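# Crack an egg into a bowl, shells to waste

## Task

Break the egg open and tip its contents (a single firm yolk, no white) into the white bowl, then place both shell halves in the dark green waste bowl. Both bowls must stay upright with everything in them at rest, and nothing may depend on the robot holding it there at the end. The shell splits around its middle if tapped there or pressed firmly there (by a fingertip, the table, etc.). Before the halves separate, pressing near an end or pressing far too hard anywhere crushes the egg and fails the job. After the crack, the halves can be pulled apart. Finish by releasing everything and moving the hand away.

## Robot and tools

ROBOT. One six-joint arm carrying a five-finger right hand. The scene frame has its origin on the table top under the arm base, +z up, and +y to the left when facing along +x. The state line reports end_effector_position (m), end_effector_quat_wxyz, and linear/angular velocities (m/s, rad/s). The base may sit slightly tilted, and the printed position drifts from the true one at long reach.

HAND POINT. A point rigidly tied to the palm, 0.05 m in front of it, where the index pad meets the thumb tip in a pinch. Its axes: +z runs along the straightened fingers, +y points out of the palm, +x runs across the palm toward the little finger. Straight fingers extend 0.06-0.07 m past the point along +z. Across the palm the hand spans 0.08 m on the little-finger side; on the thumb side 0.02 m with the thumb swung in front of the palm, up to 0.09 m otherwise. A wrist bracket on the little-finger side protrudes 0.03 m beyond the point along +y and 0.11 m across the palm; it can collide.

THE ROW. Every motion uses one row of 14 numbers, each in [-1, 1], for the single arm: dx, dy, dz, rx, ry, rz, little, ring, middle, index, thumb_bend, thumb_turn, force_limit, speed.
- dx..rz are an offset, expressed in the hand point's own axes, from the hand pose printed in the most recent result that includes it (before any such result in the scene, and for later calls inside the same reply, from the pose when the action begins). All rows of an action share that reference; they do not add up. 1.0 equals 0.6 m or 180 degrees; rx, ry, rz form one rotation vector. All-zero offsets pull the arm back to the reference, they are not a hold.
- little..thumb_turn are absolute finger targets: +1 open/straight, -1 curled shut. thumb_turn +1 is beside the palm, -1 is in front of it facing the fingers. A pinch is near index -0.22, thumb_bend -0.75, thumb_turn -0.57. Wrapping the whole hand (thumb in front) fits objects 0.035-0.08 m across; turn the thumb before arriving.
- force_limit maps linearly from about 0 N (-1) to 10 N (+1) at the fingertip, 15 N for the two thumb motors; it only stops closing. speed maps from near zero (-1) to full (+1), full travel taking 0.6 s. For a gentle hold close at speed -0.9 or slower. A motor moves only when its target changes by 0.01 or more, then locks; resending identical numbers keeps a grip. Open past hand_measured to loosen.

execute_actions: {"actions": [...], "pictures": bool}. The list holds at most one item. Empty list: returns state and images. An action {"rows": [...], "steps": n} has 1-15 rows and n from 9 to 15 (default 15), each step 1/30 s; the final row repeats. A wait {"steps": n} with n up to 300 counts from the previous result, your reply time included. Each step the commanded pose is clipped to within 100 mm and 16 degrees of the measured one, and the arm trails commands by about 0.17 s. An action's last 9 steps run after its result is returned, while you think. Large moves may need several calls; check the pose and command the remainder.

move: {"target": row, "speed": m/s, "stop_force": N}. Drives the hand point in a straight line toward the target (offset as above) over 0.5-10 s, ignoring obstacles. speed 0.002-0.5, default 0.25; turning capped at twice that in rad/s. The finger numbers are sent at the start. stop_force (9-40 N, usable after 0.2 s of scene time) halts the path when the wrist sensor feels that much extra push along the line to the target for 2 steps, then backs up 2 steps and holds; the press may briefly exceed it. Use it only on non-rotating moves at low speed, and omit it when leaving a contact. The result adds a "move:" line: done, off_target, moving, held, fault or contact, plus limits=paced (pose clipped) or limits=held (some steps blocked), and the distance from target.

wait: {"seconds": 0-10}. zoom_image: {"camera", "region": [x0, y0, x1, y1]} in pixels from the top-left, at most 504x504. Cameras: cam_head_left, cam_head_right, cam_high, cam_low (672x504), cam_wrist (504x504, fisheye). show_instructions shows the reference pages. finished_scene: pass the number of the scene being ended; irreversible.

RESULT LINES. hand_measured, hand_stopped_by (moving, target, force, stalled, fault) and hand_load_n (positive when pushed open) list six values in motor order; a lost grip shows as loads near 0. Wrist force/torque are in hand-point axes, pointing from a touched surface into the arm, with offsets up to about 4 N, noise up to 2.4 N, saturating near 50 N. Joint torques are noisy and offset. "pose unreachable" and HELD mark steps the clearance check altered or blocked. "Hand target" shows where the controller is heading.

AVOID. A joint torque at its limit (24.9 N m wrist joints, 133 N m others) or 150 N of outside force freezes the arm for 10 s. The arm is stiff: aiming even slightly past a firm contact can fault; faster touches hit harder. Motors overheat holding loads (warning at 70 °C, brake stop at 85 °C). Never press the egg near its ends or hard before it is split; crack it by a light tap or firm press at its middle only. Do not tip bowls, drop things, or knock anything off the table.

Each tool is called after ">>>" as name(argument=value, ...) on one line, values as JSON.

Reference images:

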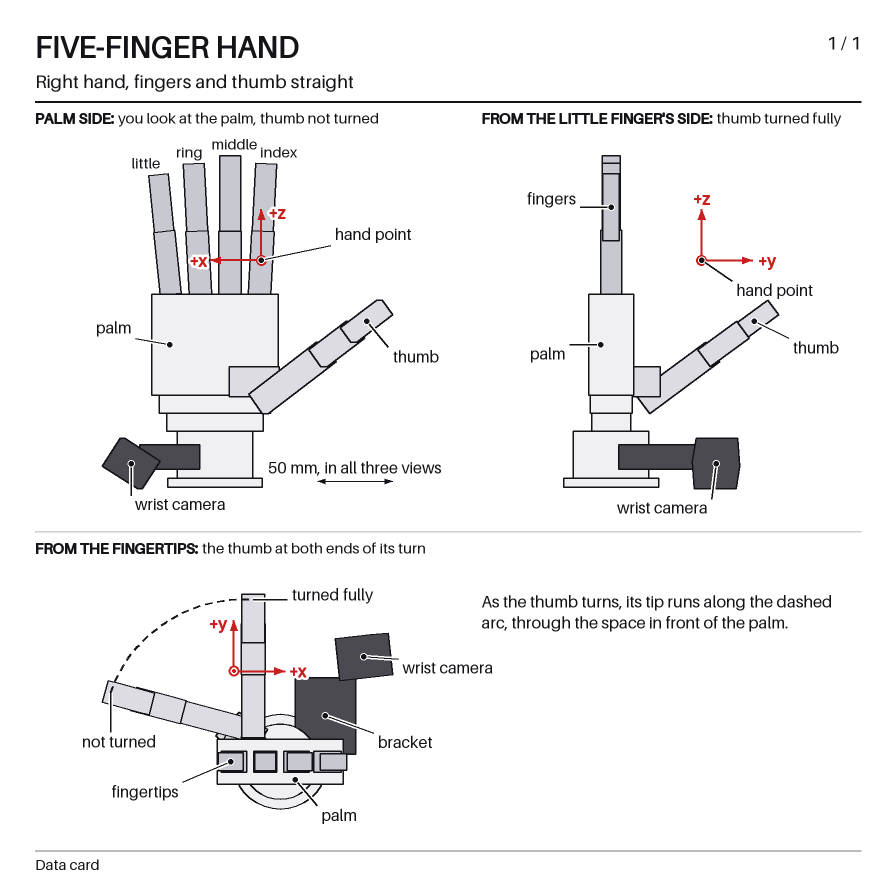

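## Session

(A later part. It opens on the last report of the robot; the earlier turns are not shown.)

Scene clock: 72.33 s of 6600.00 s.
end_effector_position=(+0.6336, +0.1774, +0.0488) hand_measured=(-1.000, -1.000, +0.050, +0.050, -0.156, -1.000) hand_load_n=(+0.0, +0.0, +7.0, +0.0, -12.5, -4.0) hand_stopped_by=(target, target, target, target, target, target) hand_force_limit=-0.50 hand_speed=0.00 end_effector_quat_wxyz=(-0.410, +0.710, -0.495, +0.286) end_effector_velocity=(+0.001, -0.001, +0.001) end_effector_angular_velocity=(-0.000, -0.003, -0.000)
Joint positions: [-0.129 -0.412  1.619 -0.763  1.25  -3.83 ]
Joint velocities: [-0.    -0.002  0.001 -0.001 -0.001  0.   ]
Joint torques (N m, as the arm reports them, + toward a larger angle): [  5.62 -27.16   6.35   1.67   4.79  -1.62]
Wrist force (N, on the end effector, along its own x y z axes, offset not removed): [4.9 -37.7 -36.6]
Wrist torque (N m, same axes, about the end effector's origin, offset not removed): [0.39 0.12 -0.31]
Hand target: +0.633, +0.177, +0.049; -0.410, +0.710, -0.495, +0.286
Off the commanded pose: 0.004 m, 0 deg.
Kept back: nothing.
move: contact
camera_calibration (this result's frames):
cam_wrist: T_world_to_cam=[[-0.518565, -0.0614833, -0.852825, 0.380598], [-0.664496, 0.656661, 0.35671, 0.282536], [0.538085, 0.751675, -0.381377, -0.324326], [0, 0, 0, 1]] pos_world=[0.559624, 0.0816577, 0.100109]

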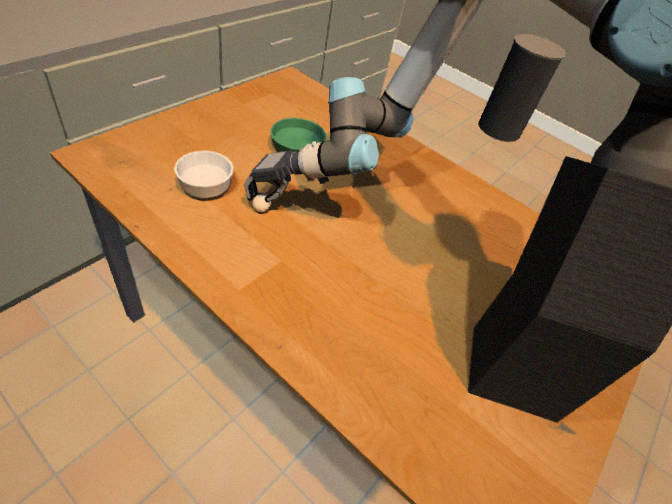

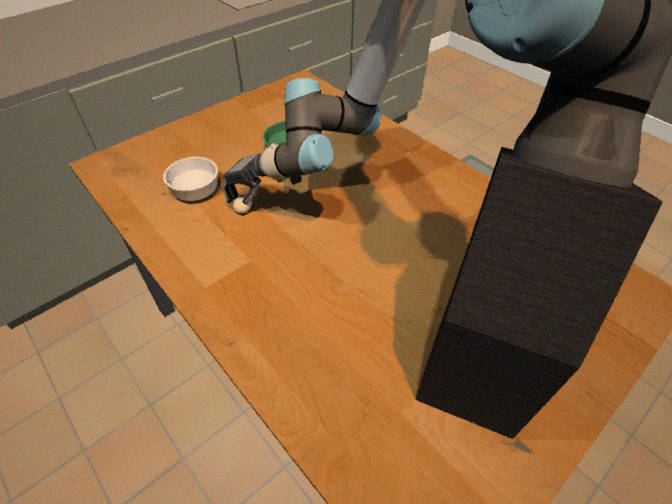

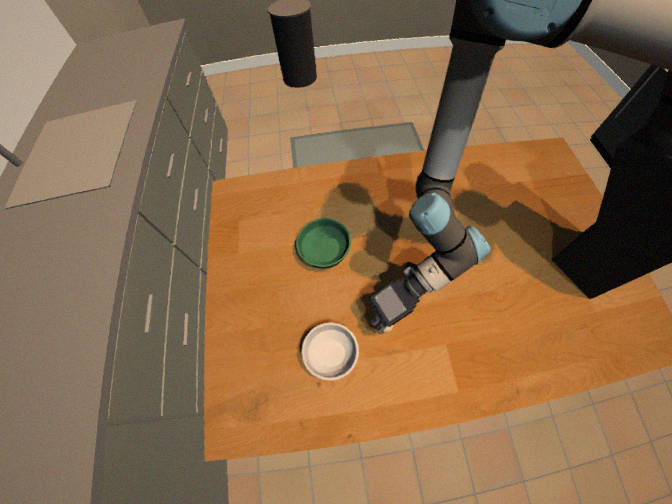

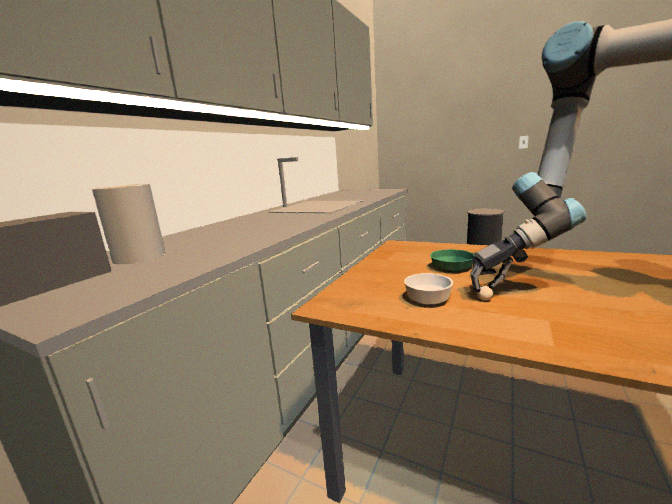

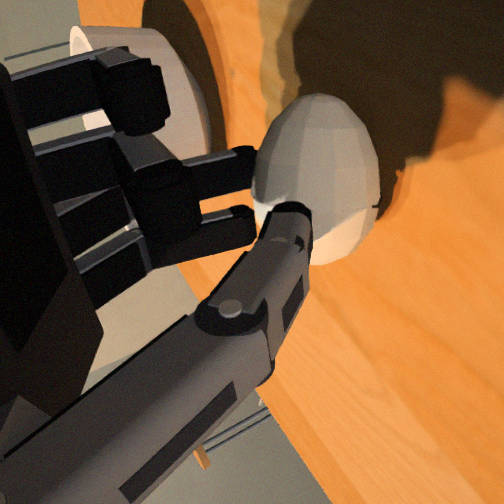

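>>> move(target=[0,-0.026,-0.015,0,0,0,-1,-1,0.05,0.05,-0.15,-1,-0.5,0], speed=0.03)

>>> move(target=[0,0.004,-0.007,-0.055,0,0,-1,0.5,0.45,0.45,0.3,-1,-0.5,0], speed=0.1)

>>> move(target=[0,0.044,0.037,0,0,0,-1,0.5,0.45,0.45,0.3,-1,-0.5,0], speed=0.05)

>>> move(target=[0,0,0,0,0,0,-1,0.5,-0.2,-0.2,-0.1,-1,-0.6,-0.9])

Scene clock: 74.47 s of 6600.00 s.
end_effector_position=(+0.6336, +0.1774, +0.0666) hand_measured=(-1.000, -1.000, +0.050, +0.050, -0.150, -1.000) hand_load_n=(+0.0, +0.0, +0.0, +0.0, +0.0, +0.0) hand_stopped_by=(target, target, target, target, target, target) hand_force_limit=-0.50 hand_speed=0.00 end_effector_quat_wxyz=(-0.410, +0.710, -0.495, +0.286) end_effector_velocity=(+0.001, -0.000, +0.003) end_effector_angular_velocity=(-0.001, -0.001, -0.001)
Joint positions: [-0.116 -0.45   1.648 -0.756  1.262 -3.824]
Joint velocities: [ 0.002 -0.006  0.003  0.001  0.002  0.001]
Joint torques (N m, as the arm reports them, + toward a larger angle): [ 35.36 -47.76   6.14   2.12   1.45   1.99]
Wrist force (N, on the end effector, along its own x y z axes, offset not removed): [-1.1 -0.8 0.2]
Wrist torque (N m, same axes, about the end effector's origin, offset not removed): [-0.38 0.25 -0.21]
Hand target: +0.634, +0.177, +0.067; -0.410, +0.710, -0.495, +0.286
Off the commanded pose: 0.000 m, 0 deg.
Kept back: nothing.
move: done
camera_calibration (this result's frames):
cam_wrist: T_world_to_cam=[[-0.51856, -0.0614666, -0.852829, 0.395738], [-0.664495, 0.656658, 0.356716, 0.276252], [0.538091, 0.75168, -0.38136, -0.317559], [0, 0, 0, 1]] pos_world=[0.559658, 0.0816243, 0.117849]

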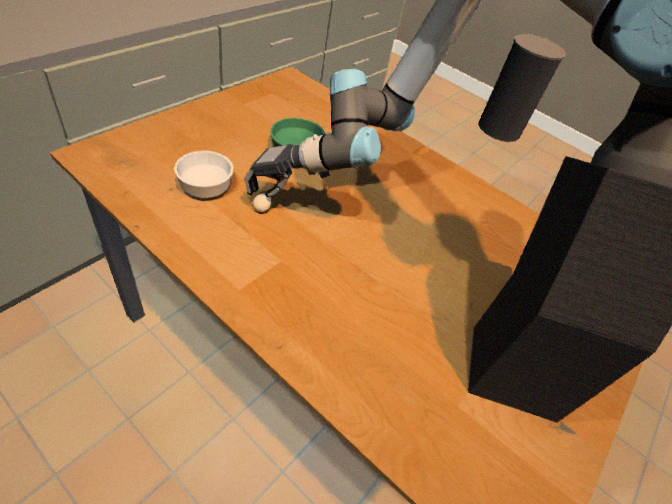

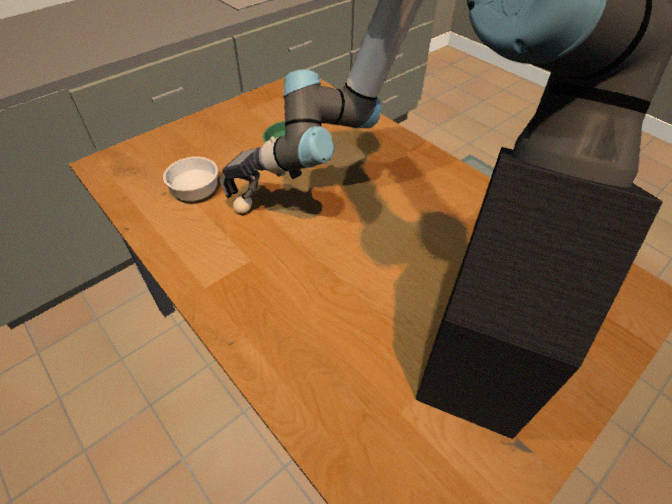

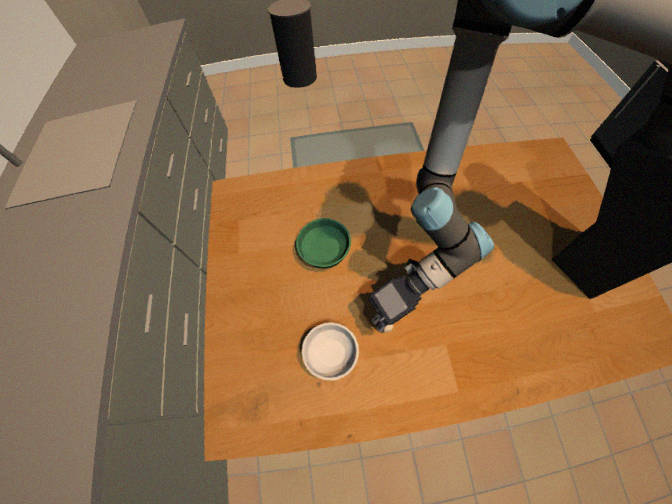

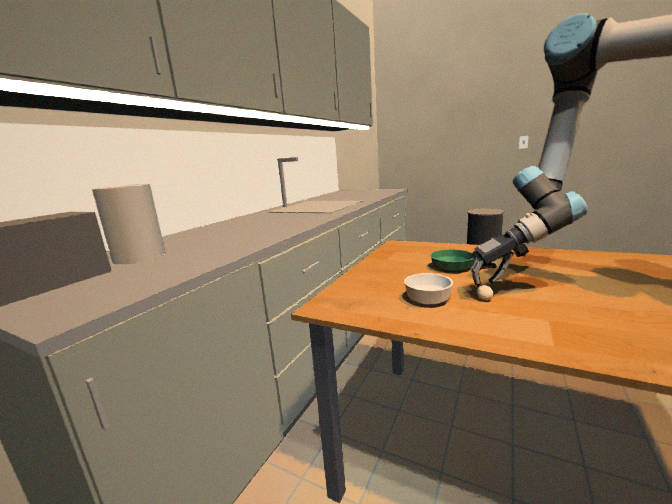

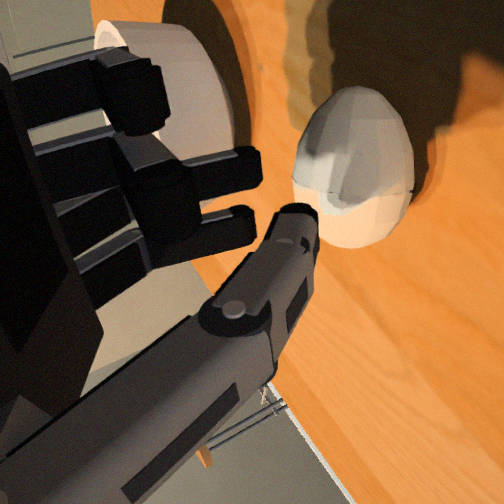

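Scene clock: 75.73 s of 6600.00 s.
end_effector_position=(+0.6291, +0.1757, +0.0666) hand_measured=(-1.000, +0.500, +0.450, +0.450, +0.300, -1.000) hand_load_n=(+0.0, +0.0, +0.0, +0.0, +0.0, +0.0) hand_stopped_by=(target, target, target, target, target, target) hand_force_limit=-0.50 hand_speed=0.00 end_effector_quat_wxyz=(-0.348, +0.743, -0.518, +0.242) end_effector_velocity=(+0.000, -0.000, +0.000) end_effector_angular_velocity=(-0.003, +0.010, +0.000)
Joint positions: [-0.063 -0.462  1.56  -0.525  1.417 -3.829]
Joint velocities: [ 0.004  0.    -0.008  0.016  0.009  0.001]
Joint torques (N m, as the arm reports them, + toward a larger angle): [ 36.62 -35.01  -7.69   2.41   1.58   1.93]
Wrist force (N, on the end effector, along its own x y z axes, offset not removed): [2.2 4.3 0.3]
Wrist torque (N m, same axes, about the end effector's origin, offset not removed): [0.68 0.05 0.50]
Hand target: +0.629, +0.176, +0.067; -0.348, +0.743, -0.518, +0.242
Off the commanded pose: 0.000 m, 0 deg.
Kept back: nothing.
move: done
camera_calibration (this result's frames):
cam_wrist: T_world_to_cam=[[-0.64796, -0.109505, -0.753761, 0.476585], [-0.602148, 0.67967, 0.418887, 0.226951], [0.466439, 0.725298, -0.506337, -0.255825], [0, 0, 0, 1]] pos_world=[0.564793, 0.0834864, 0.134631]

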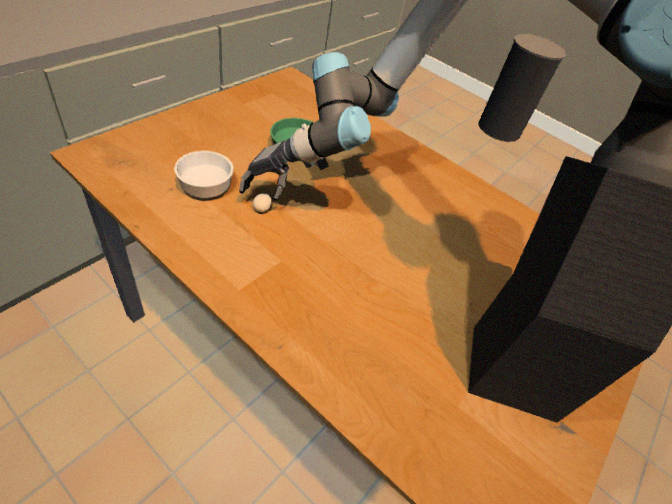

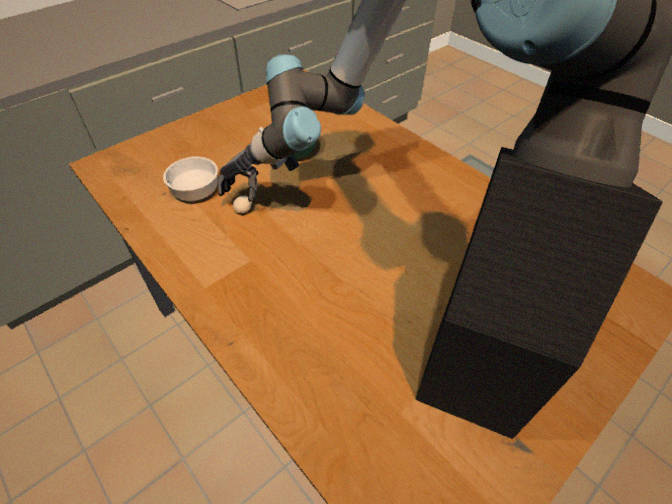

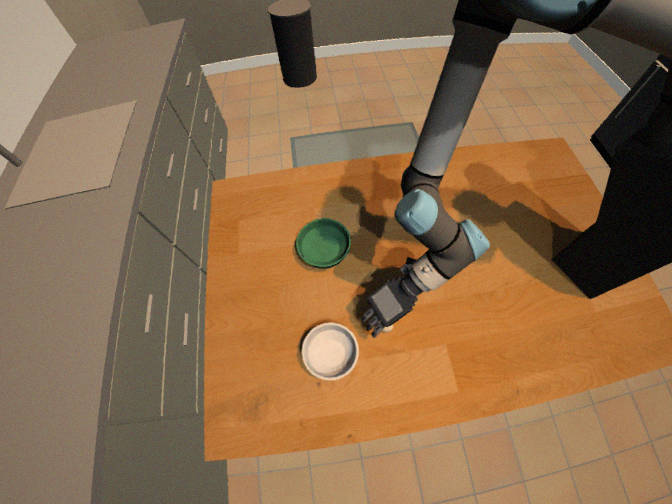

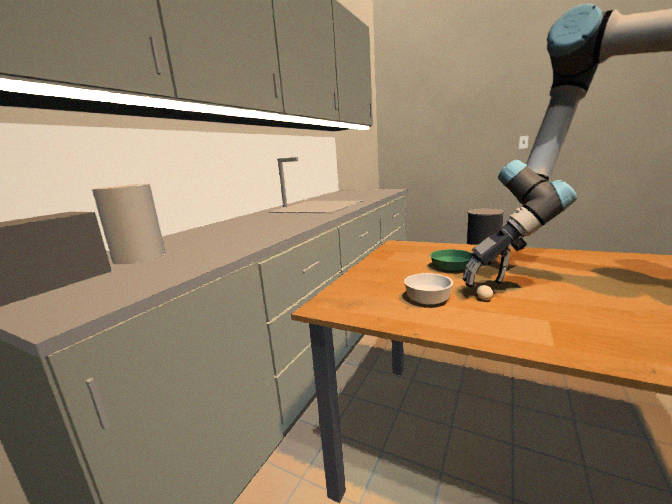

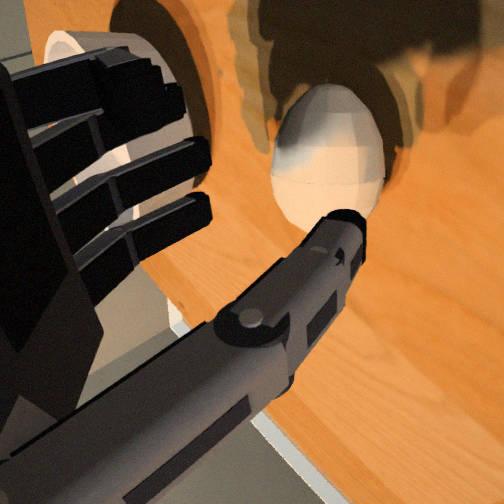

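Scene clock: 76.83 s of 6600.00 s.
end_effector_position=(+0.6292, +0.1758, +0.0323) hand_measured=(-1.000, +0.500, +0.450, +0.450, +0.300, -1.000) hand_load_n=(+0.0, +0.0, +0.0, +0.0, +0.0, +0.0) hand_stopped_by=(target, target, target, target, target, target) hand_force_limit=-0.50 hand_speed=0.00 end_effector_quat_wxyz=(-0.348, +0.743, -0.518, +0.242) end_effector_velocity=(+0.000, -0.000, -0.002) end_effector_angular_velocity=(-0.000, -0.000, -0.001)
Joint positions: [-0.088 -0.391  1.506 -0.54   1.396 -3.843]
Joint velocities: [-0.001  0.005 -0.004 -0.001 -0.001 -0.001]
Joint torques (N m, as the arm reports them, + toward a larger angle): [ 10.12 -37.74  -6.32  -0.29  -3.04  -1.08]
Wrist force (N, on the end effector, along its own x y z axes, offset not removed): [0.2 -0.3 -2.7]
Wrist torque (N m, same axes, about the end effector's origin, offset not removed): [0.27 0.22 -0.03]
Hand target: +0.629, +0.176, +0.032; -0.348, +0.743, -0.518, +0.242
Off the commanded pose: 0.000 m, 0 deg.
Kept back: nothing.
move: done
camera_calibration (this result's frames):
cam_wrist: T_world_to_cam=[[-0.647968, -0.109534, -0.75375, 0.450832], [-0.602152, 0.679674, 0.418876, 0.241263], [0.466423, 0.72529, -0.506363, -0.273273], [0, 0, 0, 1]] pos_world=[0.564863, 0.0836034, 0.100381]

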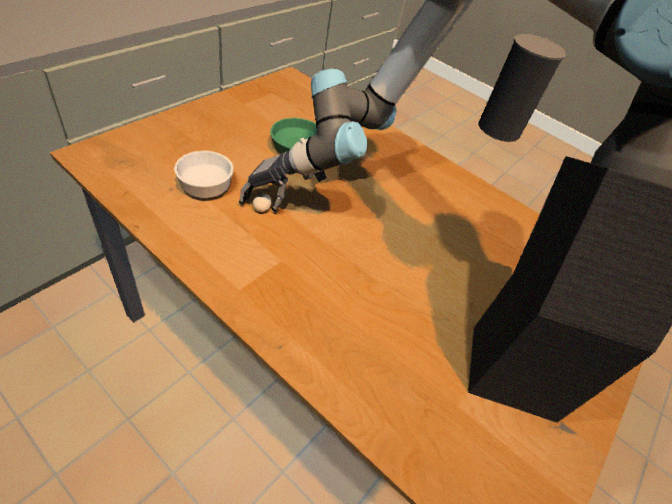

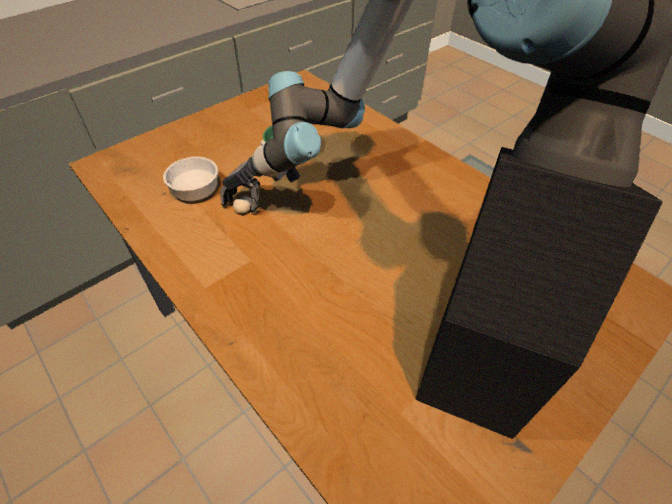

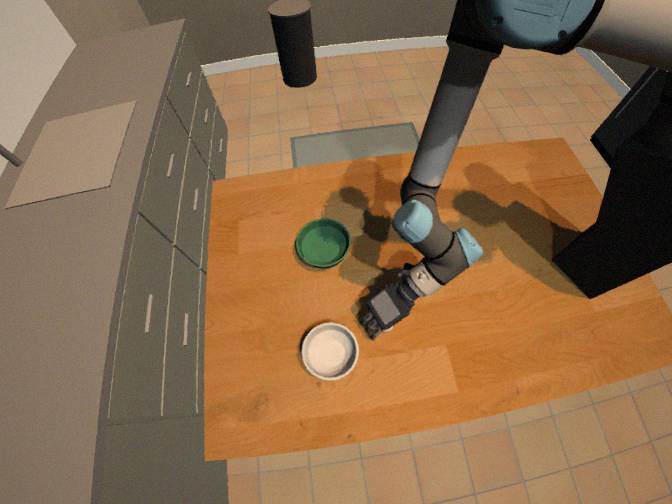

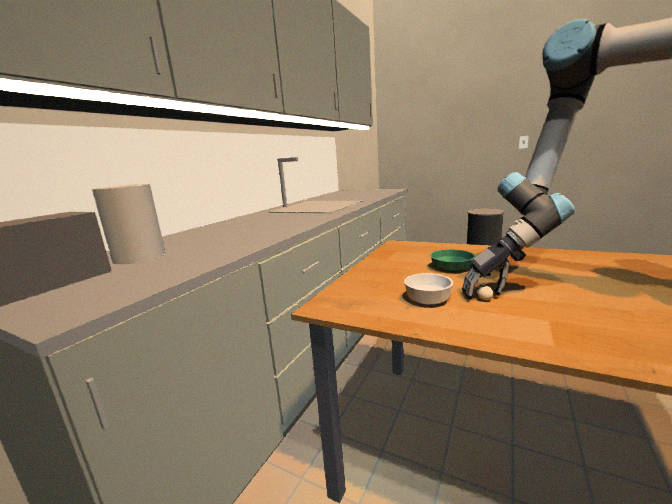

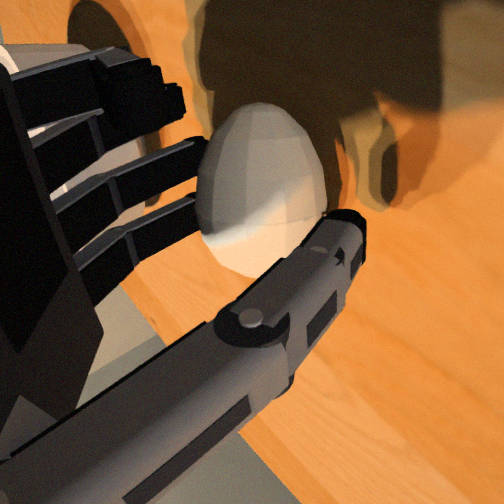

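Scene clock: 79.10 s of 6600.00 s.
end_effector_position=(+0.6292, +0.1758, +0.0323) hand_measured=(-1.000, +0.500, +0.146, +0.112, +0.102, -1.000) hand_load_n=(+0.0, +0.0, +2.0, +3.0, +4.5, -0.5) hand_stopped_by=(target, target, force, force, force, target) hand_force_limit=-0.60 hand_speed=-0.90 end_effector_quat_wxyz=(-0.348, +0.743, -0.518, +0.242) end_effector_velocity=(+0.000, -0.000, +0.001) end_effector_angular_velocity=(-0.000, -0.001, -0.000)
Joint positions: [-0.088 -0.391  1.506 -0.54   1.396 -3.843]
Joint velocities: [ 0.    -0.001  0.     0.001 -0.     0.   ]
Joint torques (N m, as the arm reports them, + toward a larger angle): [ 35.61 -49.34   5.9    1.28   1.54   1.78]
Wrist force (N, on the end effector, along its own x y z axes, offset not removed): [1.1 2.0 1.7]
Wrist torque (N m, same axes, about the end effector's origin, offset not removed): [-0.07 -0.01 0.05]
Hand target: +0.629, +0.176, +0.032; -0.348, +0.743, -0.518, +0.242
Off the commanded pose: 0.000 m, 0 deg.
Kept back: nothing.
move: done
camera_calibration (this result's frames):
cam_wrist: T_world_to_cam=[[-0.647964, -0.109546, -0.753752, 0.450828], [-0.602147, 0.67969, 0.418855, 0.241273], [0.466434, 0.725273, -0.506378, -0.273269], [0, 0, 0, 1]] pos_world=[0.564864, 0.0835894, 0.100377]

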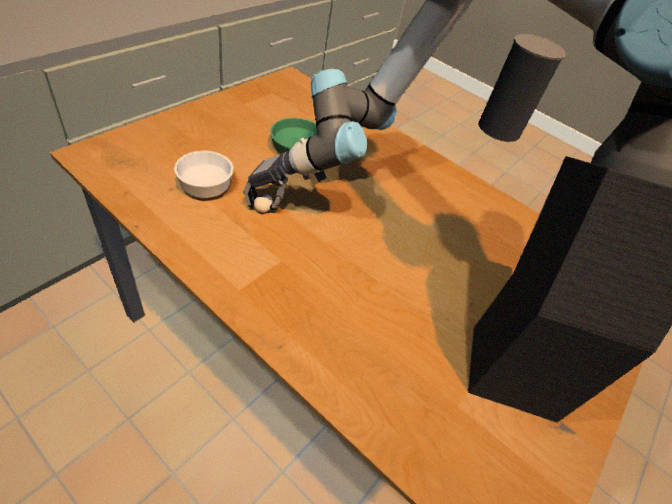

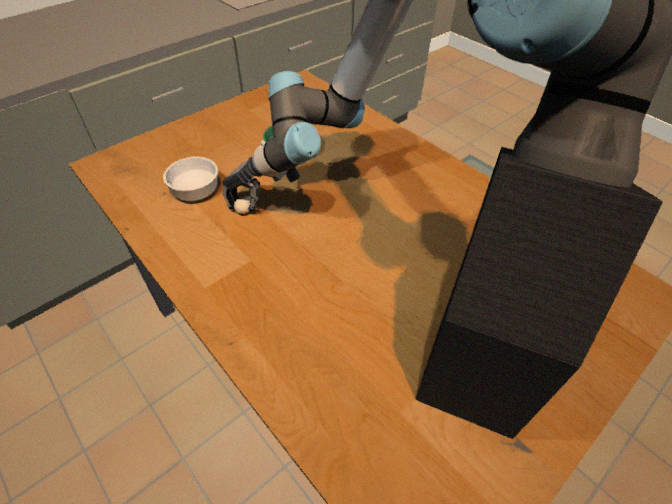

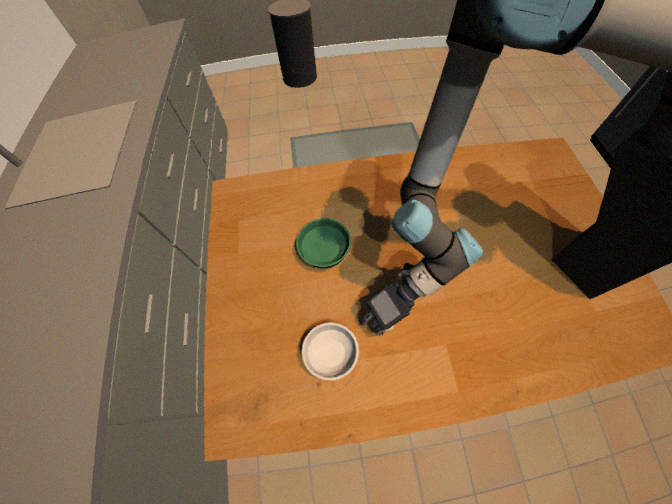

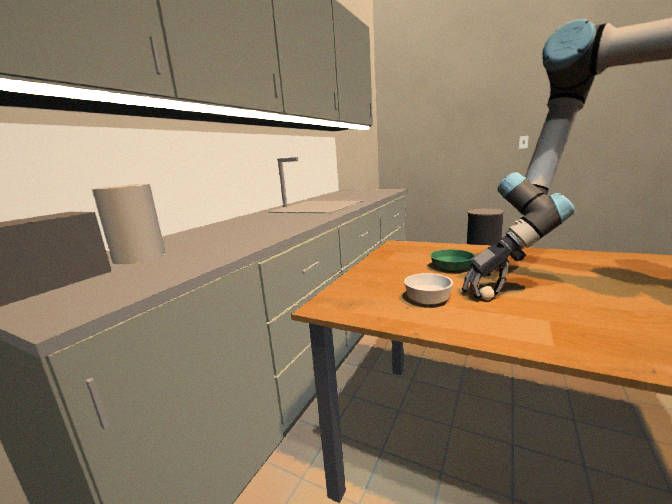

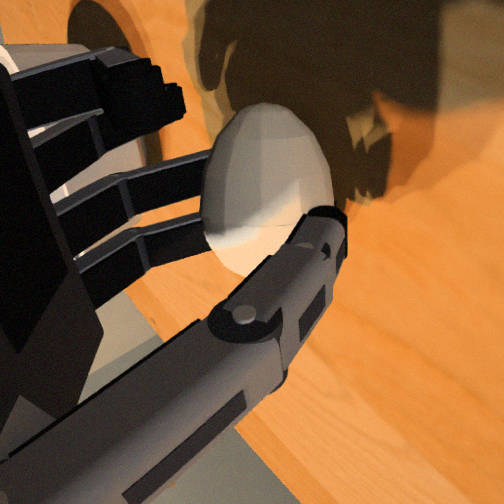

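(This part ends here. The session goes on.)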